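## Task

Move tube A (violet cap, currently in rack RK well B4) onto the centre of the balance pan, close the balance door and press PRINT, making sure tube C (yellow cap, in mixer MX bore C3) stays outside the balance's glass enclosure during this. Then seat tube A fully in bore A3 of magnet block MG. Weigh tube C the same way (centre of pan, door shut, PRINT), then seat it fully in rack RK well C4. Close the balance door. Seat tube B (blue cap, in RK B5) fully in mixer MX bore C2, press the mixer's START key and leave tube B there until the green lamp on top of the mixer turns off. Finally set the SP lever DOWN. Other people's tubes must stay seated and must never be gripped; all stations must remain upright and level on the bench mat; nothing may count on the robot holding it in place at the end; release and move the gripper away when finished.

## Robot and tools

Robot: one 7-joint arm (waist, shoulder, upper arm roll, elbow, forearm roll, wrist pitch, wrist roll) with a two-finger parallel gripper. The fingers point along the gripper's +z axis and close along its y axis. The reported end_effector_position is the spot between the pads when closed; closed fingertips extend about 19 mm past it, open ones about 6 mm. Closing pushes the tips roughly 13 mm further out, so keep that clearance above surfaces.

Frame: the scene frame has its origin on the table surface under the arm base, +z up, +y to the left when facing along +x. All poses are in this frame; positions in metres, orientation as a quaternion written w first (qw, qx, qy, qz). The base may be slightly tilted and the reported hand position can be off, especially when reaching far.

Bench layout: rack RK is closest to the base; behind it, left to right, stand MG, DB, MX, BAL and SP, none fastened. On any station, row A is the row nearest its front and column 1 the leftmost, viewed from the front. The balance door is the top glass pane and opens by sliding away from the viewer; PRINT is the white key on the sloped front, and the balance's green lamp lights if PRINT is pressed with the door closed. The mixer's START key is on its sloped front; bumping or holding the shaking block aborts the run and turns on the red lamp, after which START must be pressed again. Tubes should be pushed to the bottom of their bores or wells.

Row format (used by both motion tools): 9 numbers in this order: x, y, z, qw, qx, qy, qz, position, speed. The first seven are an absolute target pose for the gripper in the scene frame. position (range -1 to 1) is the finger opening: +1 fully open (85 mm), 0 about 41 mm, pads touch near -0.8, -1 closes until stopped. speed (range -1 to 1) sets how fast the gap changes: about 20 mm/s at -1, 85 at 0, 150 at +1. Optionally 7 further numbers from 0 to 1 scale each joint's stiffness, base to gripper, and persist until changed.

execute_actions(actions): a list of actions; each action is a list of up to 15 rows, one row per 1/30 s step, with the last row repeated to fill 15 steps. An empty list just returns state and images. Every step the commanded pose is clipped to within 70 mm and 16 degrees of the measured pose, so distant targets need several actions. An action is rejected if its target lies more than 0.6 m from the gripper's start along any gripper axis; a bad first action rejects the whole call. Resend the wanted quaternion in every row rather than copying the reported one.

move(target, speed, blocking): one row as target; drives the gripper in a straight line toward that absolute pose. speed is top linear speed in m/s, 0.002 to 0.5 (default 0.25); rotation is capped at twice that in rad/s. Paths take 0.5 to 10 s. Finger values are applied at the start. It does not avoid obstacles, and faster contacts or targets set deeper past contact push harder. The result adds a move: line with the ending (done, off_target, moving, held, fault), any limits (paced = pose clipped; held = steps blocked by a check, after which the arm may jump faster) and distance to target. With blocking=false the call returns after 0.5 s; then use wait or stop before sending new motion.

wait(seconds): 0 to 10 s, holding the last command; returns early if a running move finishes. stop(): brakes a running move (fingers continue). zoom_image(camera, region): camera is cam_high or cam_wrist; region [x0, y0, x1, y1] in pixels from the top-left, at most 504x504. Both images are 672x504. finished_scene(scene): ends scene 1 or 2 irreversibly and reports success.

Results show the gripper pose, a Hand target line (where the controller is heading), joint positions and position_measured_pct (about 50 - 50 x position; 0 = fully open). Fingers halted below about 90 mean something is held or blocking; around 90 or above means the pads closed on nothing or something tiny. A pose unreachable line means the clearance check altered or blocked the command.

Gripping: hold position -1 to grip firmly (about 190-235 N per pad); open wider than the object to release; for a gentle grip open then close to slightly less than the object's width. Fingers re-close by themselves if the object slips.

Hazards: if any joint's contact torque hits its load limit (46.9 N m for the first four joints, 29.5 for the wrist three, including held weight) the arm halts 10 s and the call's remainder is dropped. Long holding of loads heats motors: MOTOR HOT warns at 60 C, and at 75 C an OVER-TEMPERATURE FAULT lets the arm sag. Avoid drops, slips, slams, hard impacts and strong pushes, and never let anything fall off the table. Occasionally loose objects get nudged by outside forces.

Each tool is called after ">>>" by a JSON object that holds its "op" and its "data".

## Session

>>> {"op": "execute_actions", "data": {"actions": []}}

Scene clock: 0.00 s.
end_effector_position=(+0.1957, +0.6273, +0.2827) position_measured_pct=0.0 end_effector_quat_wxyz=(-0.044, +0.852, -0.518, +0.055)
Joint positions: [-1.311  0.889 -0.112  0.636  0.215  1.579  2.225]
Joint velocities: [-0.    -0.     0.    -0.001  0.     0.    -0.   ]
Hand target: +0.196, +0.627, +0.283; -0.044, +0.852, -0.518, +0.055
Joint stiffness scale: [1. 1. 1. 1. 1. 1. 1.]
camera_calibration (this result's frames):
cam_wrist: T_world_to_cam=[[-0.864107, -0.489107, -0.118713, 0.509422], [-0.483902, 0.872214, -0.071284, -0.375942], [0.138409, -0.00415134, -0.990366, 0.40274], [0, 0, 0, 1]] pos_world=[0.202533, 0.578736, 0.432536]

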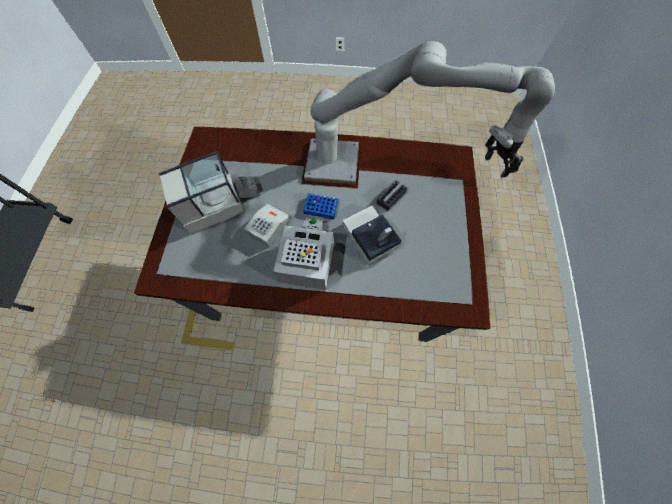

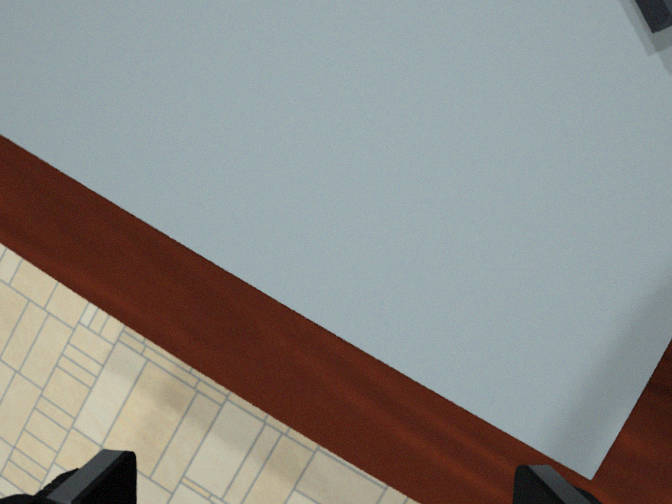

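>>> {"op": "zoom_image", "data": {"camera": "cam_high", "region": [150, 140, 420, 300]}}

>>> {"op": "zoom_image", "data": {"camera": "cam_high", "region": [150, 145, 290, 250]}}

>>> {"op": "zoom_image", "data": {"camera": "cam_high", "region": [265, 185, 415, 295]}}

Region (150, 140, 420, 300) of cam_high's 672x504 image, scaled by 1.867, with more detail than that image has; it fills the top 299 rows of this view, and the rest is white.

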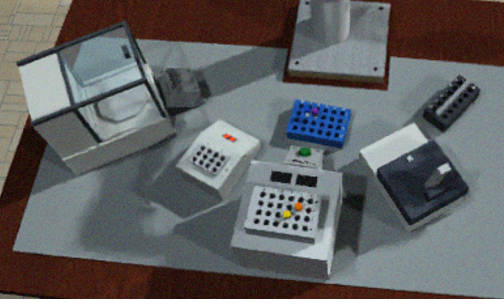

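Region (150, 145, 290, 250) of cam_high's 672x504 image, scaled by 3.600, with more detail than that image has; it fills the top 378 rows of this view, and the rest is white.

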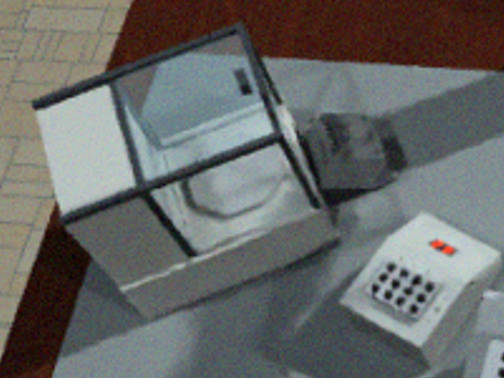

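Region (265, 185, 415, 295) of cam_high's 672x504 image, scaled by 3.360, with more detail than that image has; it fills the top 370 rows of this view, and the rest is white.

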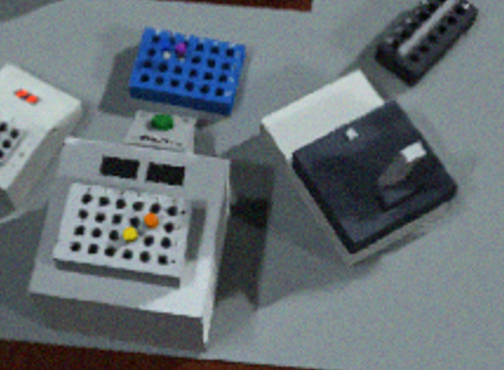

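>>> {"op": "move", "data": {"target": [0.40,0.10,0.33,0,0.8599,-0.5105,0,0.1,0], "speed": 0.4}}

>>> {"op": "move", "data": {"target": [0.270,-0.394,0.30,0,0.8599,-0.5105,0,0.1,0], "speed": 0.4}}

Scene clock: 3.83 s.
end_effector_position=(+0.3972, +0.1010, +0.3302) position_measured_pct=45.2 end_effector_quat_wxyz=(+0.001, +0.861, -0.509, -0.000)
Joint positions: [-0.445  0.261  0.208  1.567 -0.056  1.325  3.393]
Joint velocities: [ 0.01   0.003  0.    -0.002 -0.     0.    -0.001]
Hand target: +0.397, +0.100, +0.330; +0.001, +0.860, -0.510, -0.003
Off the commanded pose: 0.003 m, 0 deg.
Joint stiffness scale: [1. 1. 1. 1. 1. 1. 1.]
move: done
camera_calibration (this result's frames):
cam_wrist: T_world_to_cam=[[-0.859545, -0.510924, 0.0117599, 0.38909], [-0.51106, 0.859333, -0.0191045, 0.178818], [-0.000344755, -0.0224312, -0.999748, 0.479758], [0, 0, 0, 1]] pos_world=[0.425992, 0.055893, 0.478477]

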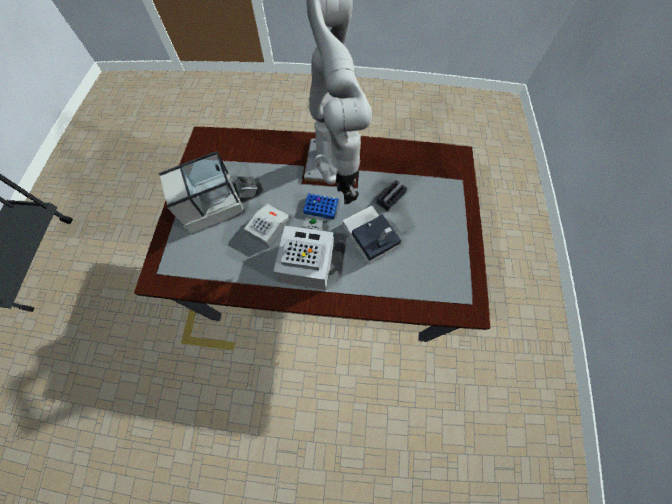

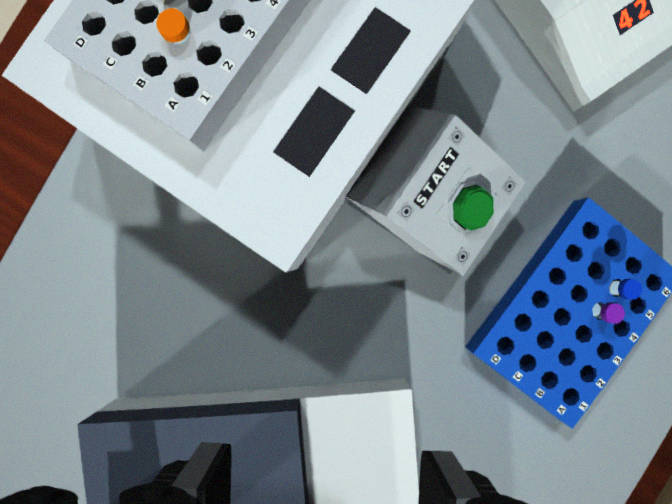

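Scene clock: 5.93 s.
end_effector_position=(+0.2683, -0.3920, +0.3003) position_measured_pct=45.2 end_effector_quat_wxyz=(-0.001, +0.859, -0.512, -0.001)
Joint positions: [ 0.483  0.504  0.736  1.432 -0.334  1.341  4.851]
Joint velocities: [ 0.006  0.002  0.001  0.    -0.    -0.    -0.   ]
Hand target: +0.269, -0.391, +0.300; -0.003, +0.860, -0.511, -0.002
Off the commanded pose: 0.003 m, 0 deg.
Joint stiffness scale: [1. 1. 1. 1. 1. 1. 1.]
move: done; limits=paced
camera_calibration (this result's frames):
cam_wrist: T_world_to_cam=[[-0.86258, -0.505799, 0.0111054, 0.0297939], [-0.505919, 0.862431, -0.0160659, 0.534943], [-0.0014515, -0.0194765, -0.999809, 0.440175], [0, 0, 0, 1]] pos_world=[0.296977, -0.437709, 0.448355]

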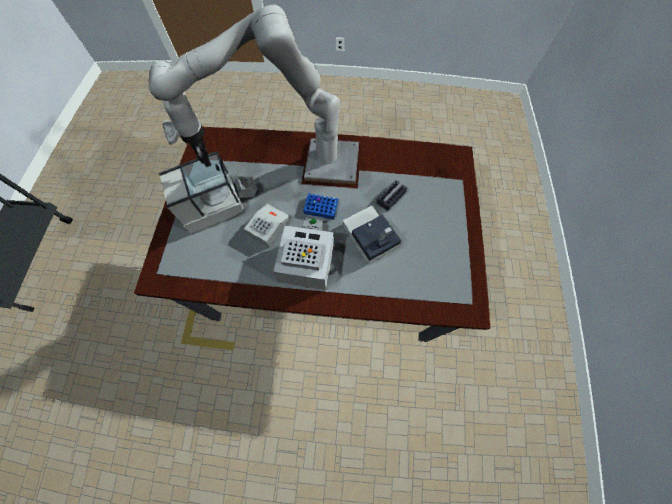

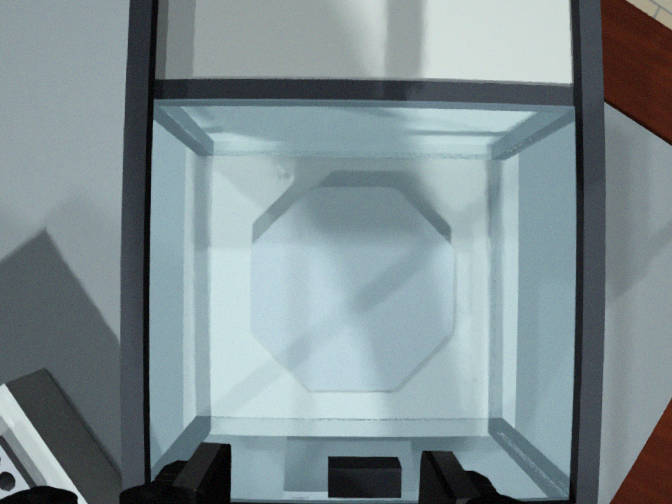

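>>> {"op": "move", "data": {"target": [0.2505,-0.3847,0.255,0,0.8616,-0.5075,0,0.1,0], "speed": 0.1}}

Scene clock: 7.70 s.
end_effector_position=(+0.2498, -0.3840, +0.2562) position_measured_pct=45.2 end_effector_quat_wxyz=(+0.001, +0.861, -0.508, -0.002)
Joint positions: [ 0.483  0.503  0.727  1.585 -0.342  1.192  4.903]
Joint velocities: [-0.     0.    -0.     0.003 -0.002 -0.001  0.001]
Hand target: +0.250, -0.384, +0.255; -0.000, +0.862, -0.507, -0.000
Off the commanded pose: 0.002 m, 0 deg.
Joint stiffness scale: [1. 1. 1. 1. 1. 1. 1.]
move: done
camera_calibration (this result's frames):
cam_wrist: T_world_to_cam=[[-0.858059, -0.513335, 0.0149139, 0.0133175], [-0.513531, 0.857921, -0.0160318, 0.518154], [-0.00456524, -0.021415, -0.99976, 0.39625], [0, 0, 0, 1]] pos_world=[0.279324, -0.429213, 0.404263]

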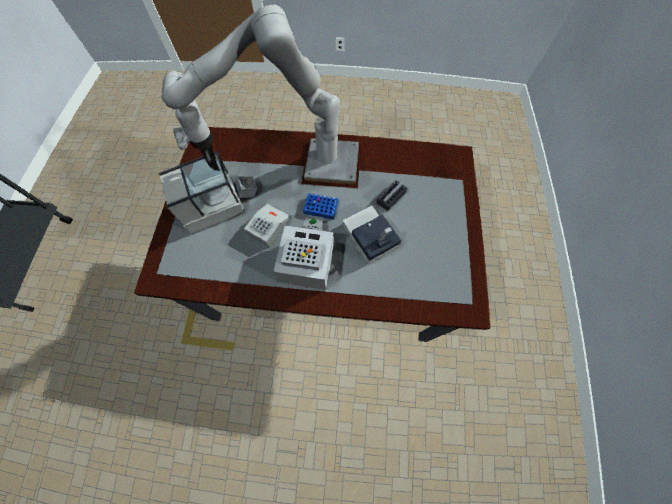

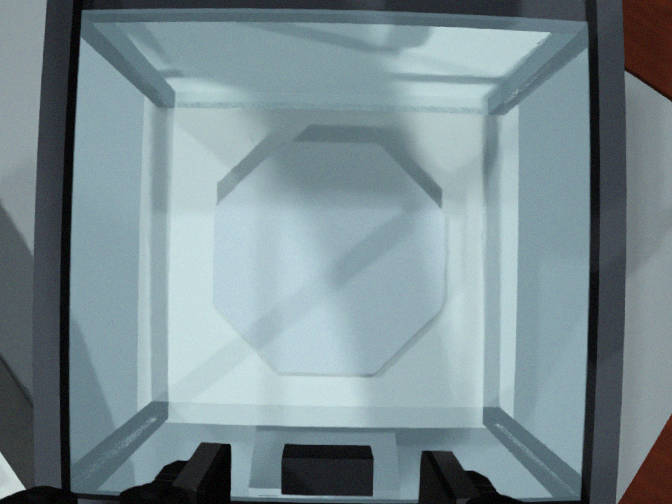

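>>> {"op": "move", "data": {"target": [0.2500,-0.3842,0.228,0,0.8616,-0.5075,0,0.1,0], "speed": 0.05}}

>>> {"op": "execute_actions", "data": {"actions": [[[0.2500,-0.3842,0.228,0,0.8616,-0.5075,0,-0.42,0]]]}}

>>> {"op": "move", "data": {"target": [0.3072,-0.4874,0.228,0,0.8616,-0.5075,0,-0.42,0], "speed": 0.08}}

Scene clock: 9.03 s.
end_effector_position=(+0.2496, -0.3837, +0.2300) position_measured_pct=45.2 end_effector_quat_wxyz=(+0.001, +0.861, -0.508, -0.001)
Joint positions: [ 0.493  0.53   0.711  1.636 -0.367  1.118  4.926]
Joint velocities: [ 0.001  0.003  0.     0.001 -0.001 -0.001  0.001]
Hand target: +0.250, -0.384, +0.228; -0.000, +0.862, -0.507, -0.000
Off the commanded pose: 0.002 m, 0 deg.
Joint stiffness scale: [1. 1. 1. 1. 1. 1. 1.]
move: done
camera_calibration (this result's frames):
cam_wrist: T_world_to_cam=[[-0.857999, -0.513468, 0.0137016, 0.0138574], [-0.513645, 0.857812, -0.0180896, 0.517852], [-0.00246499, -0.0225586, -0.999742, 0.369161], [0, 0, 0, 1]] pos_world=[0.278792, -0.428777, 0.378244]

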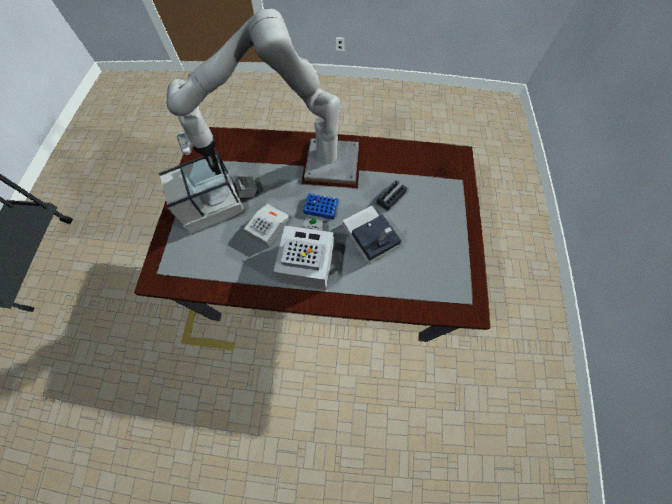

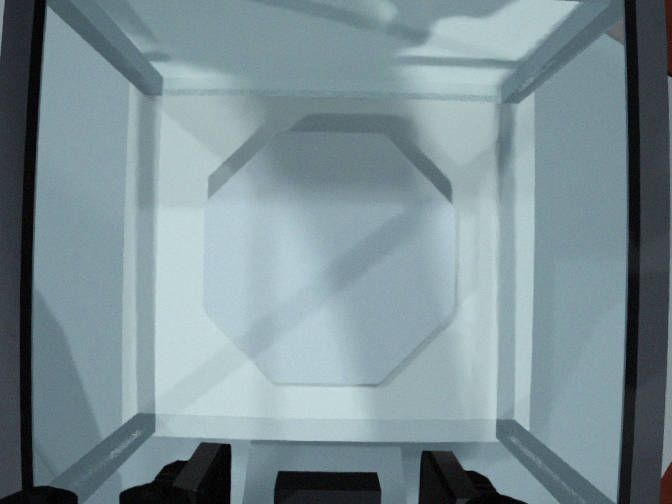

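Scene clock: 9.53 s.
end_effector_position=(+0.2492, -0.3840, +0.2298) position_measured_pct=67.9 end_effector_quat_wxyz=(+0.001, +0.861, -0.508, -0.001)
Joint positions: [ 0.494  0.531  0.711  1.636 -0.367  1.118  4.926]
Joint velocities: [ 0.     0.     0.    -0.001  0.    -0.    -0.   ]
Hand target: +0.250, -0.384, +0.228; +0.000, +0.862, -0.508, -0.000
Off the commanded pose: 0.002 m, 0 deg.
Joint stiffness scale: [1. 1. 1. 1. 1. 1. 1.]
camera_calibration (this result's frames):
cam_wrist: T_world_to_cam=[[-0.858449, -0.512709, 0.0139447, 0.0137539], [-0.51289, 0.858272, -0.0176789, 0.517752], [-0.00290418, -0.0223286, -0.999746, 0.369106], [0, 0, 0, 1]] pos_world=[0.278429, -0.429078, 0.377974]

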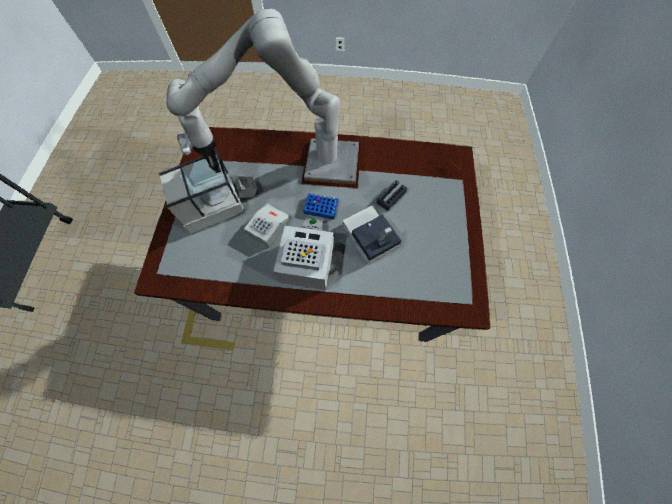

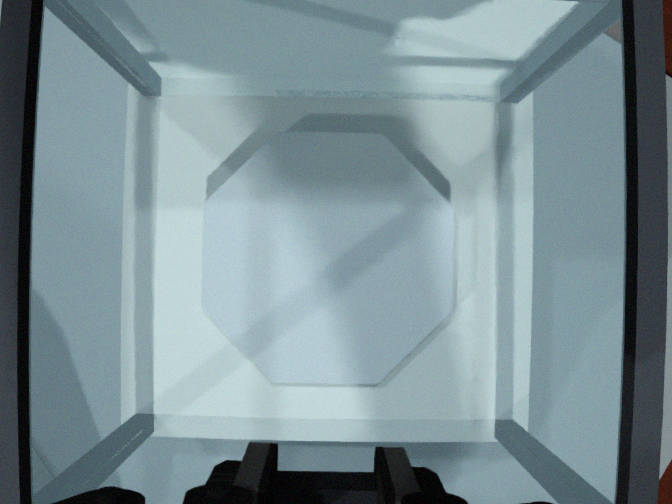

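Scene clock: 11.43 s.
end_effector_position=(+0.3083, -0.4878, +0.2301) position_measured_pct=67.9 end_effector_quat_wxyz=(+0.003, +0.863, -0.505, +0.002)
Joint positions: [ 0.669  0.787  0.663  1.166 -0.459  1.328  4.922]
Joint velocities: [ 0.005  0.004 -0.    -0.007 -0.002  0.002 -0.   ]
Hand target: +0.307, -0.488, +0.228; -0.000, +0.861, -0.508, +0.000
Off the commanded pose: 0.002 m, 1 deg.
Joint stiffness scale: [1. 1. 1. 1. 1. 1. 1.]
move: done
camera_calibration (this result's frames):
cam_wrist: T_world_to_cam=[[-0.853922, -0.52024, 0.0129672, 0.00643866], [-0.520396, 0.853529, -0.0259964, 0.639126], [0.00245646, -0.028947, -0.999578, 0.362302], [0, 0, 0, 1]] pos_world=[0.337207, -0.531676, 0.37868]

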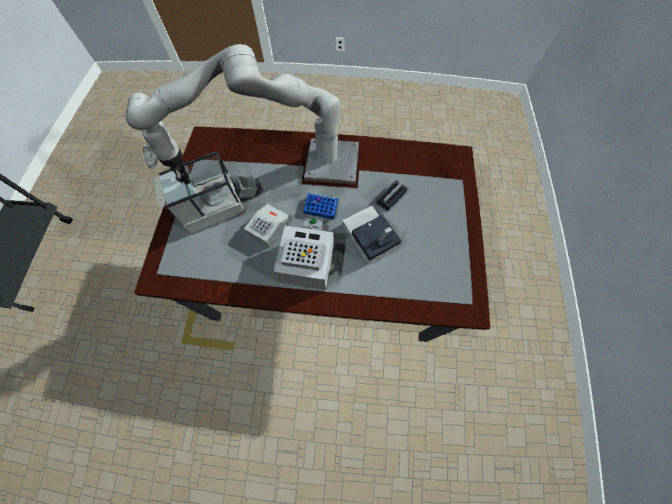

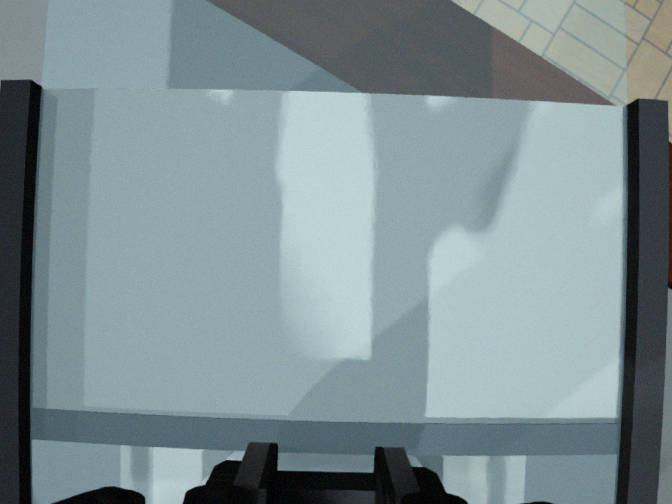

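>>> {"op": "execute_actions", "data": {"actions": [[[0.3083,-0.4878,0.228,0,0.8616,-0.5075,0,0.1,0.5]]]}}

>>> {"op": "move", "data": {"target": [0.300,-0.470,0.275,0,0.8616,-0.5075,0,0.1,0], "speed": 0.15}}

>>> {"op": "move", "data": {"target": [0.262,-0.25,0.275,0,0.78,-0.6258,0,-0.3,0], "speed": 0.3}}

>>> {"op": "move", "data": {"target": [0.2514,-0.0112,0.125,0,0.6756,-0.7373,0,-0.3,0], "speed": 0.3}}

Scene clock: 13.53 s.
end_effector_position=(+0.3087, -0.4881, +0.2283) position_measured_pct=45.2 end_effector_quat_wxyz=(+0.003, +0.864, -0.504, +0.001)
Joint positions: [ 0.669  0.791  0.663  1.163 -0.459  1.33   4.921]
Joint velocities: [ 0.     0.001 -0.001 -0.     0.001 -0.    -0.   ]
Hand target: +0.308, -0.488, +0.228; +0.000, +0.862, -0.508, +0.000
Off the commanded pose: 0.001 m, 1 deg.
Joint stiffness scale: [1. 1. 1. 1. 1. 1. 1.]
camera_calibration (this result's frames):
cam_wrist: T_world_to_cam=[[-0.853631, -0.520675, 0.0145596, 0.00592915], [-0.520879, 0.853316, -0.023163, 0.638896], [-0.000363531, -0.0273564, -0.999626, 0.362206], [0, 0, 0, 1]] pos_world=[0.33798, -0.532185, 0.376783]

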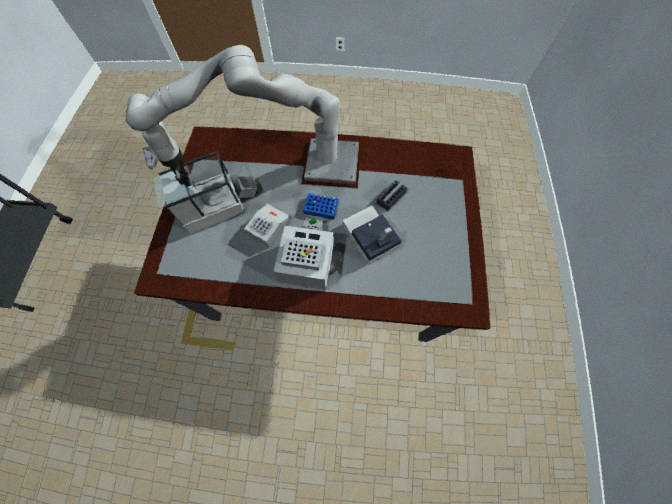

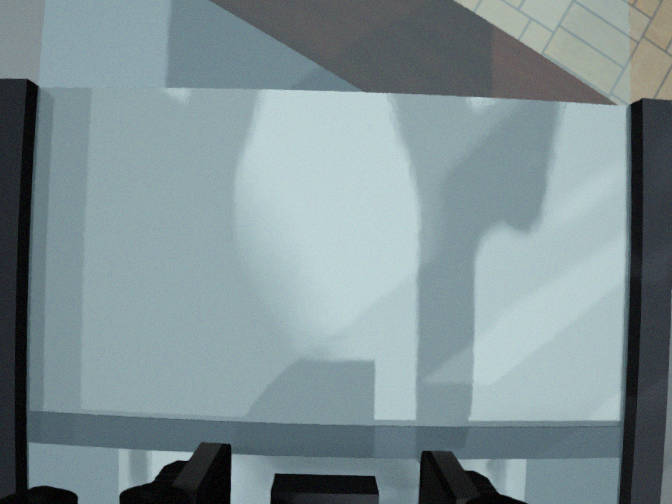

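Scene clock: 14.43 s.
end_effector_position=(+0.3006, -0.4709, +0.2727) position_measured_pct=45.2 end_effector_quat_wxyz=(-0.002, +0.862, -0.507, +0.002)
Joint positions: [ 0.649  0.717  0.685  1.156 -0.435  1.41   4.905]
Joint velocities: [-0.    -0.003  0.    -0.    -0.     0.     0.   ]
Hand target: +0.300, -0.470, +0.275; +0.000, +0.862, -0.508, +0.000
Off the commanded pose: 0.003 m, 0 deg.
Joint stiffness scale: [1. 1. 1. 1. 1. 1. 1.]
move: done
camera_calibration (this result's frames):
cam_wrist: T_world_to_cam=[[-0.856473, -0.51616, 0.00581355, 0.0127753], [-0.516163, 0.856248, -0.0203822, 0.620228], [0.00554262, -0.0204575, -0.999775, 0.408523], [0, 0, 0, 1]] pos_world=[0.328816, -0.516118, 0.420999]

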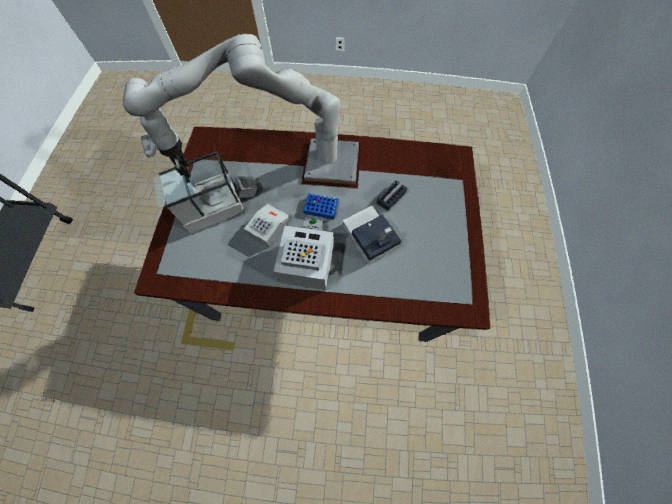

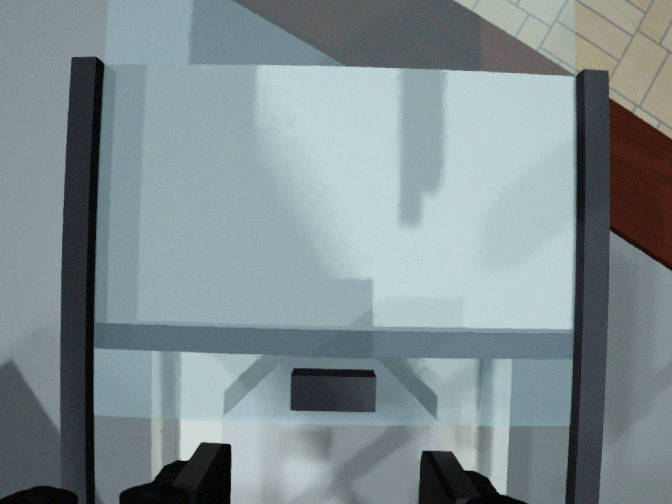

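Scene clock: 15.97 s.
end_effector_position=(+0.2618, -0.2502, +0.2757) position_measured_pct=65.1 end_effector_quat_wxyz=(-0.000, +0.780, -0.626, -0.001)
Joint positions: [ 0.089  0.244  0.773  1.848 -0.183  1.131  4.267]
Joint velocities: [-0.011 -0.002 -0.    -0.     0.    -0.     0.   ]
Hand target: +0.262, -0.250, +0.275; +0.001, +0.781, -0.625, +0.000
Off the commanded pose: 0.001 m, 0 deg.
Joint stiffness scale: [1. 1. 1. 1. 1. 1. 1.]
move: done
camera_calibration (this result's frames):
cam_wrist: T_world_to_cam=[[-0.968039, -0.250528, 0.011631, 0.187456], [-0.250695, 0.96793, -0.0162426, 0.368611], [-0.00718876, -0.0186393, -0.9998, 0.420034], [0, 0, 0, 1]] pos_world=[0.276893, -0.301997, 0.423757]

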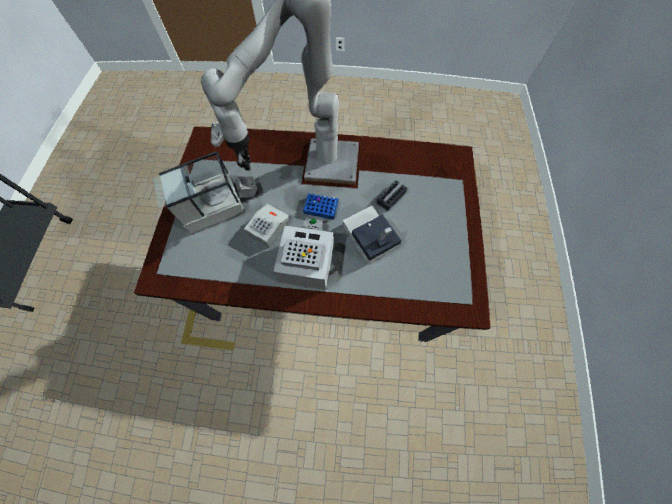

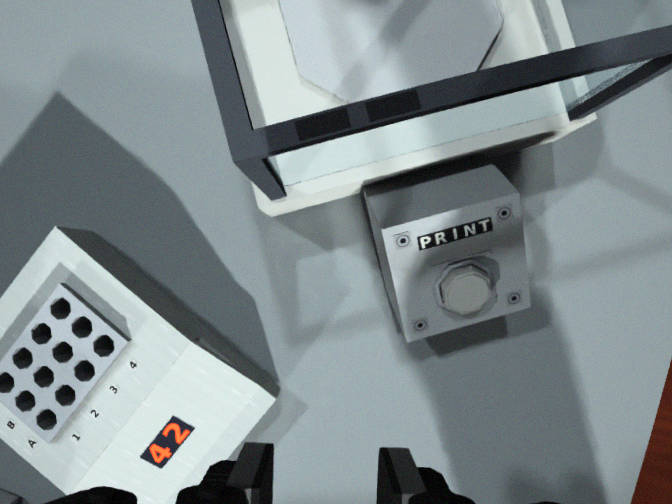

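Scene clock: 17.50 s.
end_effector_position=(+0.2515, -0.0144, +0.1267) position_measured_pct=65.1 end_effector_quat_wxyz=(+0.001, +0.677, -0.736, +0.001)
Joint positions: [-0.401  0.289  0.461  2.418 -0.268  0.483  3.32 ]
Joint velocities: [-0.007  0.01   0.001  0.     0.001 -0.001 -0.   ]
Hand target: +0.251, -0.012, +0.126; +0.001, +0.676, -0.737, +0.001
Off the commanded pose: 0.004 m, 0 deg.
Joint stiffness scale: [1. 1. 1. 1. 1. 1. 1.]
move: off_target
camera_calibration (this result's frames):
cam_wrist: T_world_to_cam=[[-0.998737, 0.049182, 0.0102257, 0.250548], [0.0489401, 0.998544, -0.0226937, 0.0612287], [-0.0113269, -0.0221646, -0.99969, 0.276438], [0, 0, 0, 1]] pos_world=[0.250367, -0.0673349, 0.27518]

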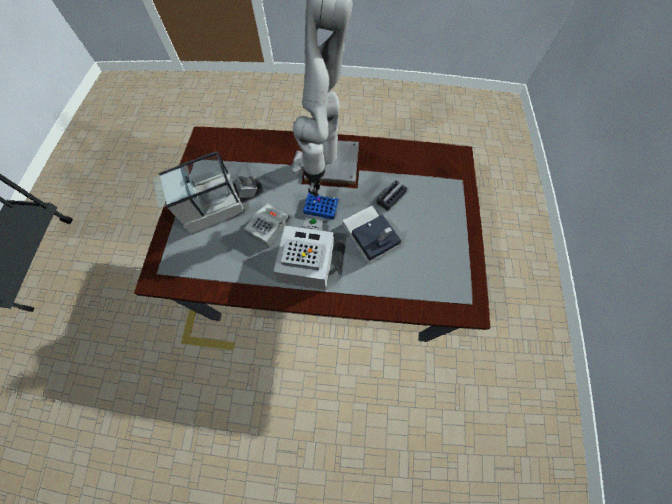

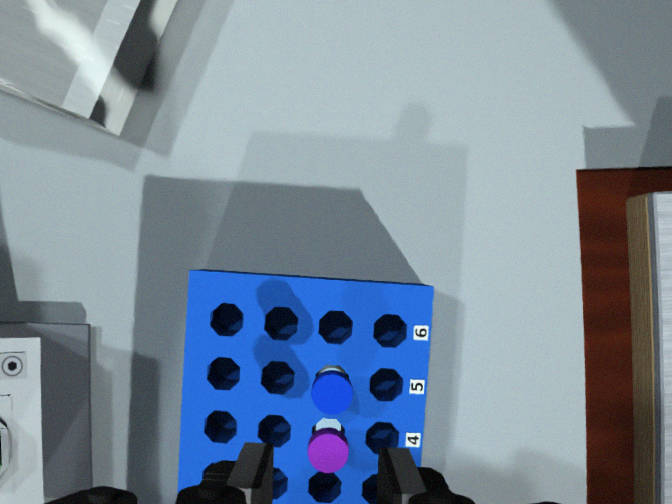

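>>> {"op": "zoom_image", "data": {"camera": "cam_high", "region": [220, 180, 350, 280]}}

Region (220, 180, 350, 280) of cam_high's 672x504 image, scaled by 3.877, with more detail than that image has; it fills the top 388 rows of this view, and the rest is white.

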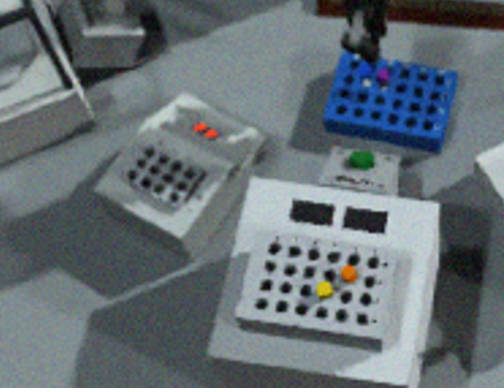

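>>> {"op": "move", "data": {"target": [0.2513,-0.0050,0.057,0,0.6756,-0.7373,0,-0.3,0], "speed": 0.08}}

Scene clock: 20.27 s.
end_effector_position=(+0.2521, -0.0036, +0.0581) position_measured_pct=65.1 end_effector_quat_wxyz=(-0.001, +0.676, -0.737, -0.001)
Joint positions: [-0.191  0.516  0.173  2.485 -0.526  0.176  3.515]
Joint velocities: [ 0.012  0.004 -0.003  0.001 -0.    -0.001  0.001]
Hand target: +0.251, -0.005, +0.057; -0.000, +0.676, -0.737, -0.000
Off the commanded pose: 0.002 m, 0 deg.
Joint stiffness scale: [1. 1. 1. 1. 1. 1. 1.]
move: done
camera_calibration (this result's frames):
cam_wrist: T_world_to_cam=[[-0.998612, 0.0516566, 0.0102422, 0.251259], [0.0514829, 0.998537, -0.0165535, 0.0478556], [-0.0110824, -0.0160033, -0.999811, 0.208047], [0, 0, 0, 1]] pos_world=[0.250752, -0.0574354, 0.206226]

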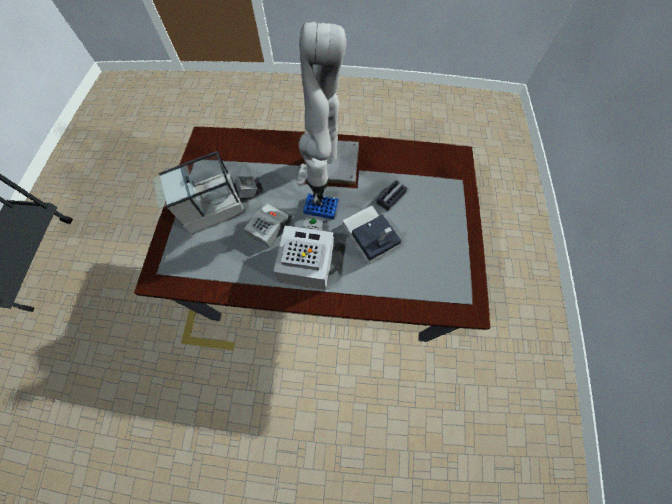

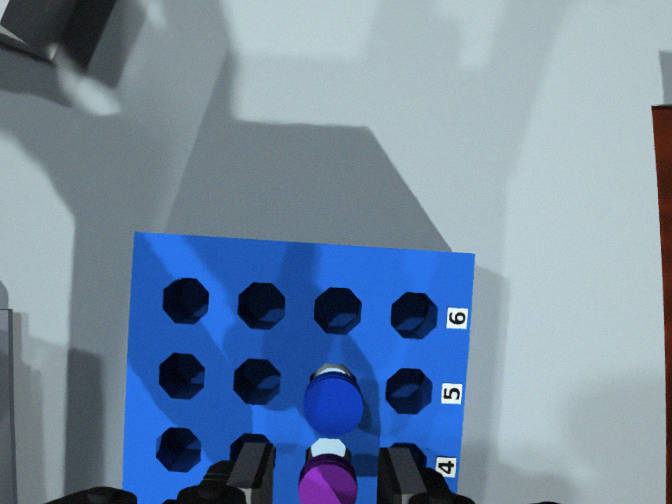

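>>> {"op": "move", "data": {"target": [0.2513,-0.0080,0.057,0,0.6756,-0.7373,0,-0.3,0], "speed": 0.02}}

Scene clock: 21.23 s.
end_effector_position=(+0.2519, -0.0067, +0.0577) position_measured_pct=65.1 end_effector_quat_wxyz=(+0.001, -0.673, +0.739, +0.001)
Joint positions: [-0.179  0.517  0.173  2.485 -0.526  0.175  3.519]
Joint velocities: [ 0.004  0.001  0.     0.     0.    -0.     0.002]
Hand target: +0.251, -0.008, +0.057; -0.000, -0.676, +0.737, +0.000
Off the commanded pose: 0.002 m, 0 deg.
Joint stiffness scale: [1. 1. 1. 1. 1. 1. 1.]
move: done
camera_calibration (this result's frames):
cam_wrist: T_world_to_cam=[[-0.998164, 0.0595451, 0.0111118, 0.251068], [0.0593494, 0.998089, -0.0171803, 0.0490831], [-0.0121136, -0.0164893, -0.999791, 0.207824], [0, 0, 0, 1]] pos_world=[0.250212, -0.0605124, 0.205834]

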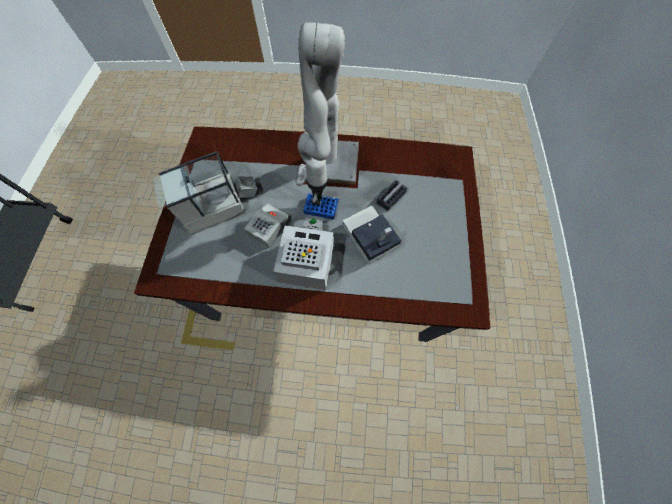

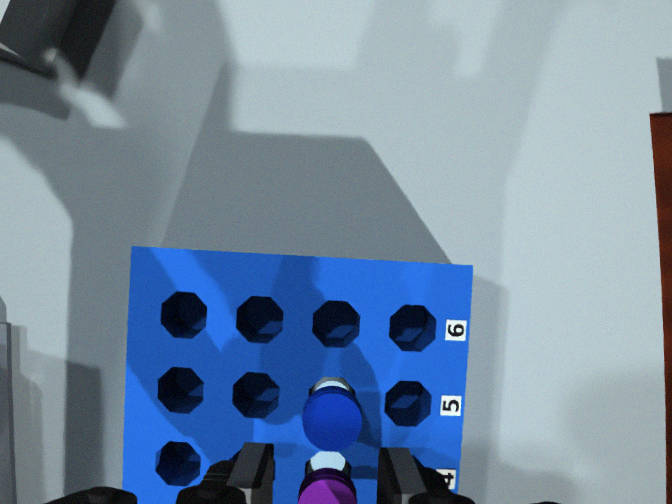

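>>> {"op": "execute_actions", "data": {"actions": [[[0.2513,-0.0080,0.057,0,0.6756,-0.7373,0,-0.66,0]]]}}

>>> {"op": "move", "data": {"target": [0.2517,-0.0067,0.105,0,0.6756,-0.7373,0,-0.66,0], "speed": 0.08}}

>>> {"op": "move", "data": {"target": [0.255,-0.29,0.30,0,0.8616,-0.5075,0,-0.66,0], "speed": 0.3}}

>>> {"op": "move", "data": {"target": [0.2759,-0.4309,0.29,0,0.8616,-0.5075,0,-0.66,0], "speed": 0.2}}

Scene clock: 22.33 s.
end_effector_position=(+0.2518, -0.0069, +0.0576) position_measured_pct=80.6 end_effector_quat_wxyz=(+0.000, -0.673, +0.740, +0.001)
Joint positions: [-0.179  0.517  0.173  2.485 -0.526  0.175  3.519]
Joint velocities: [ 0.001  0.     0.001 -0.001  0.    -0.     0.   ]
Hand target: +0.251, -0.008, +0.057; -0.000, -0.676, +0.737, +0.000
Off the commanded pose: 0.001 m, 0 deg.
Joint stiffness scale: [1. 1. 1. 1. 1. 1. 1.]
camera_calibration (this result's frames):
cam_wrist: T_world_to_cam=[[-0.998137, 0.0599713, 0.0112321, 0.251026], [0.059773, 0.998063, -0.0172298, 0.0491542], [-0.0122436, -0.0165263, -0.999788, 0.207818], [0, 0, 0, 1]] pos_world=[0.250165, -0.0606788, 0.205802]

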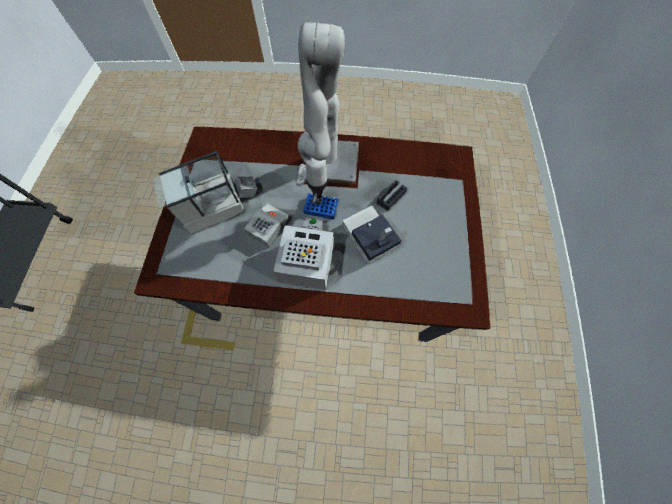

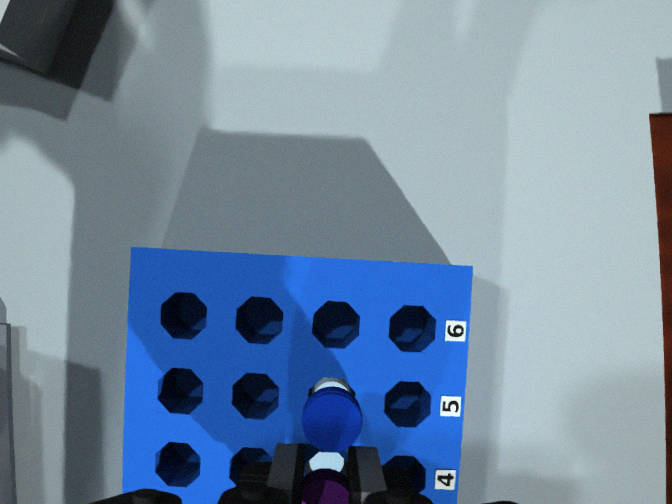

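Scene clock: 23.43 s.
end_effector_position=(+0.2512, -0.0076, +0.1038) position_measured_pct=80.6 end_effector_quat_wxyz=(-0.000, -0.675, +0.738, -0.000)
Joint positions: [-0.362  0.364  0.396  2.448 -0.372  0.385  3.39 ]
Joint velocities: [-0.012 -0.004  0.006 -0.    -0.     0.001 -0.   ]
Hand target: +0.252, -0.007, +0.105; -0.000, -0.675, +0.737, -0.000
Off the commanded pose: 0.002 m, 0 deg.
Joint stiffness scale: [1. 1. 1. 1. 1. 1. 1.]
move: done
camera_calibration (this result's frames):
cam_wrist: T_world_to_cam=[[-0.998463, 0.0544706, 0.0102317, 0.250128], [0.0542562, 0.998323, -0.0201768, 0.052345], [-0.0113136, -0.0195906, -0.999744, 0.253709], [0, 0, 0, 1]] pos_world=[0.249774, -0.0609115, 0.252141]

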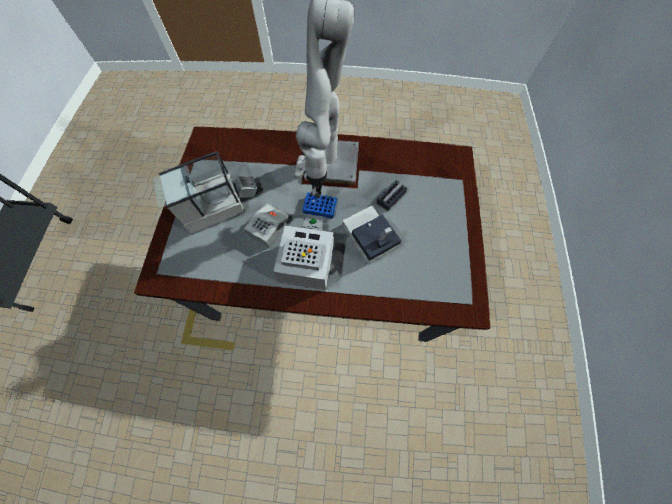

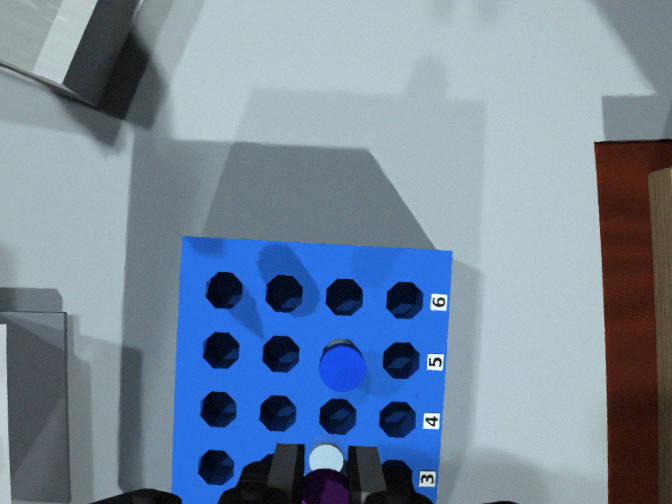

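Scene clock: 25.30 s.
end_effector_position=(+0.2557, -0.2889, +0.2991) position_measured_pct=80.6 end_effector_quat_wxyz=(+0.001, +0.861, -0.508, +0.000)
Joint positions: [ 0.209  0.274  0.76   1.731 -0.194  1.218  4.643]
Joint velocities: [ 0.008  0.002 -0.    -0.     0.    -0.     0.   ]
Hand target: +0.255, -0.289, +0.299; -0.001, +0.861, -0.508, -0.001
Off the commanded pose: 0.002 m, 0 deg.
Joint stiffness scale: [1. 1. 1. 1. 1. 1. 1.]
move: done
camera_calibration (this result's frames):
cam_wrist: T_world_to_cam=[[-0.858218, -0.513157, 0.0114617, 0.0676635], [-0.513285, 0.857975, -0.0204455, 0.441563], [0.000657888, -0.0234298, -0.999725, 0.439298], [0, 0, 0, 1]] pos_world=[0.284429, -0.333836, 0.44743]

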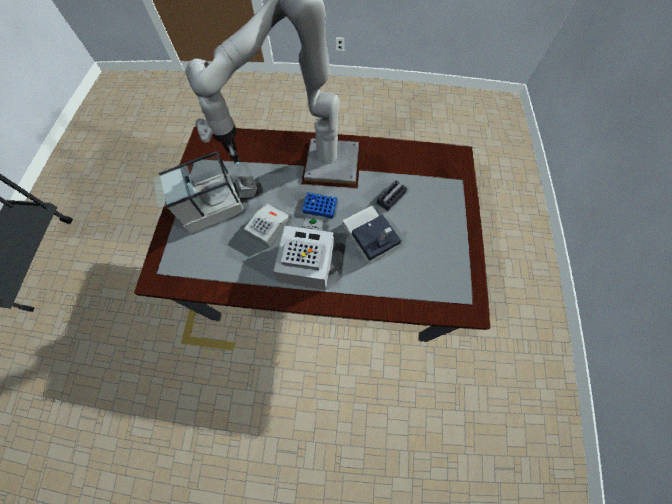

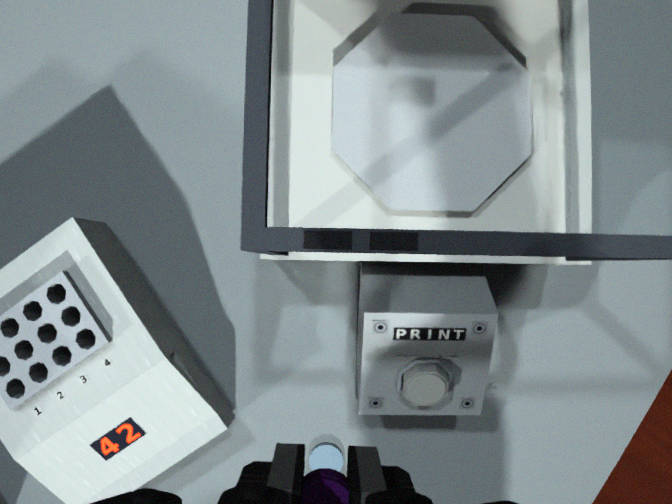

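Scene clock: 26.63 s.
end_effector_position=(+0.2750, -0.4315, +0.2904) position_measured_pct=80.6 end_effector_quat_wxyz=(+0.003, +0.860, -0.510, +0.001)
Joint positions: [ 0.553  0.602  0.751  1.323 -0.397  1.368  4.914]
Joint velocities: [ 0.006  0.003 -0.005 -0.001  0.     0.     0.   ]
Hand target: +0.276, -0.431, +0.290; -0.001, +0.861, -0.508, +0.000
Off the commanded pose: 0.001 m, 0 deg.
Joint stiffness scale: [1. 1. 1. 1. 1. 1. 1.]
move: done
camera_calibration (this result's frames):
cam_wrist: T_world_to_cam=[[-0.859859, -0.51033, 0.0143126, 0.0120339], [-0.510531, 0.859552, -0.0230091, 0.574366], [-0.000560175, -0.0270916, -0.999633, 0.425933], [0, 0, 0, 1]] pos_world=[0.303818, -0.476017, 0.43882]

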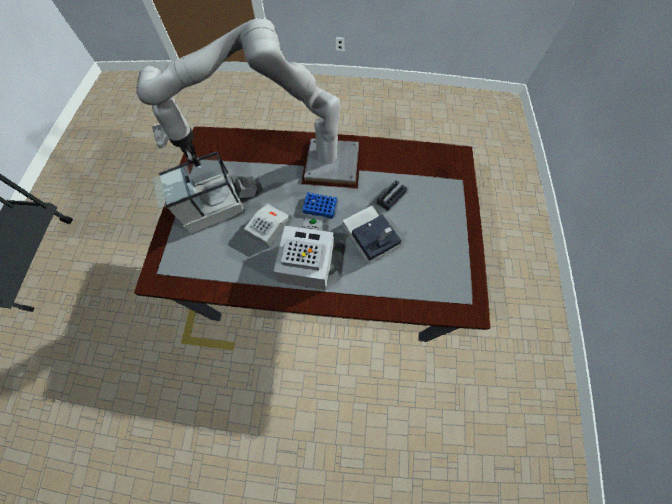

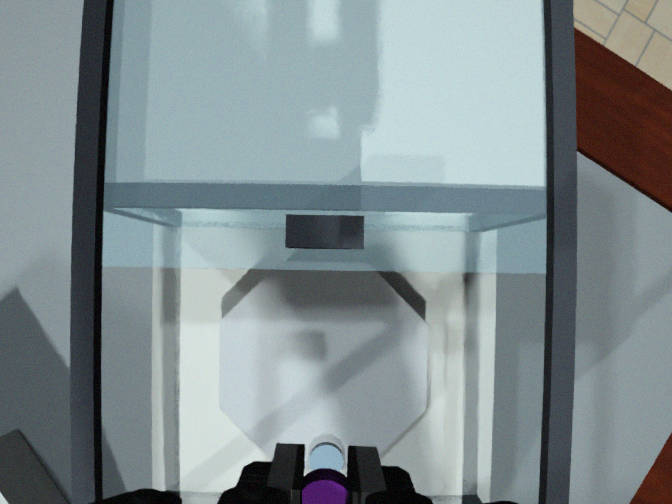

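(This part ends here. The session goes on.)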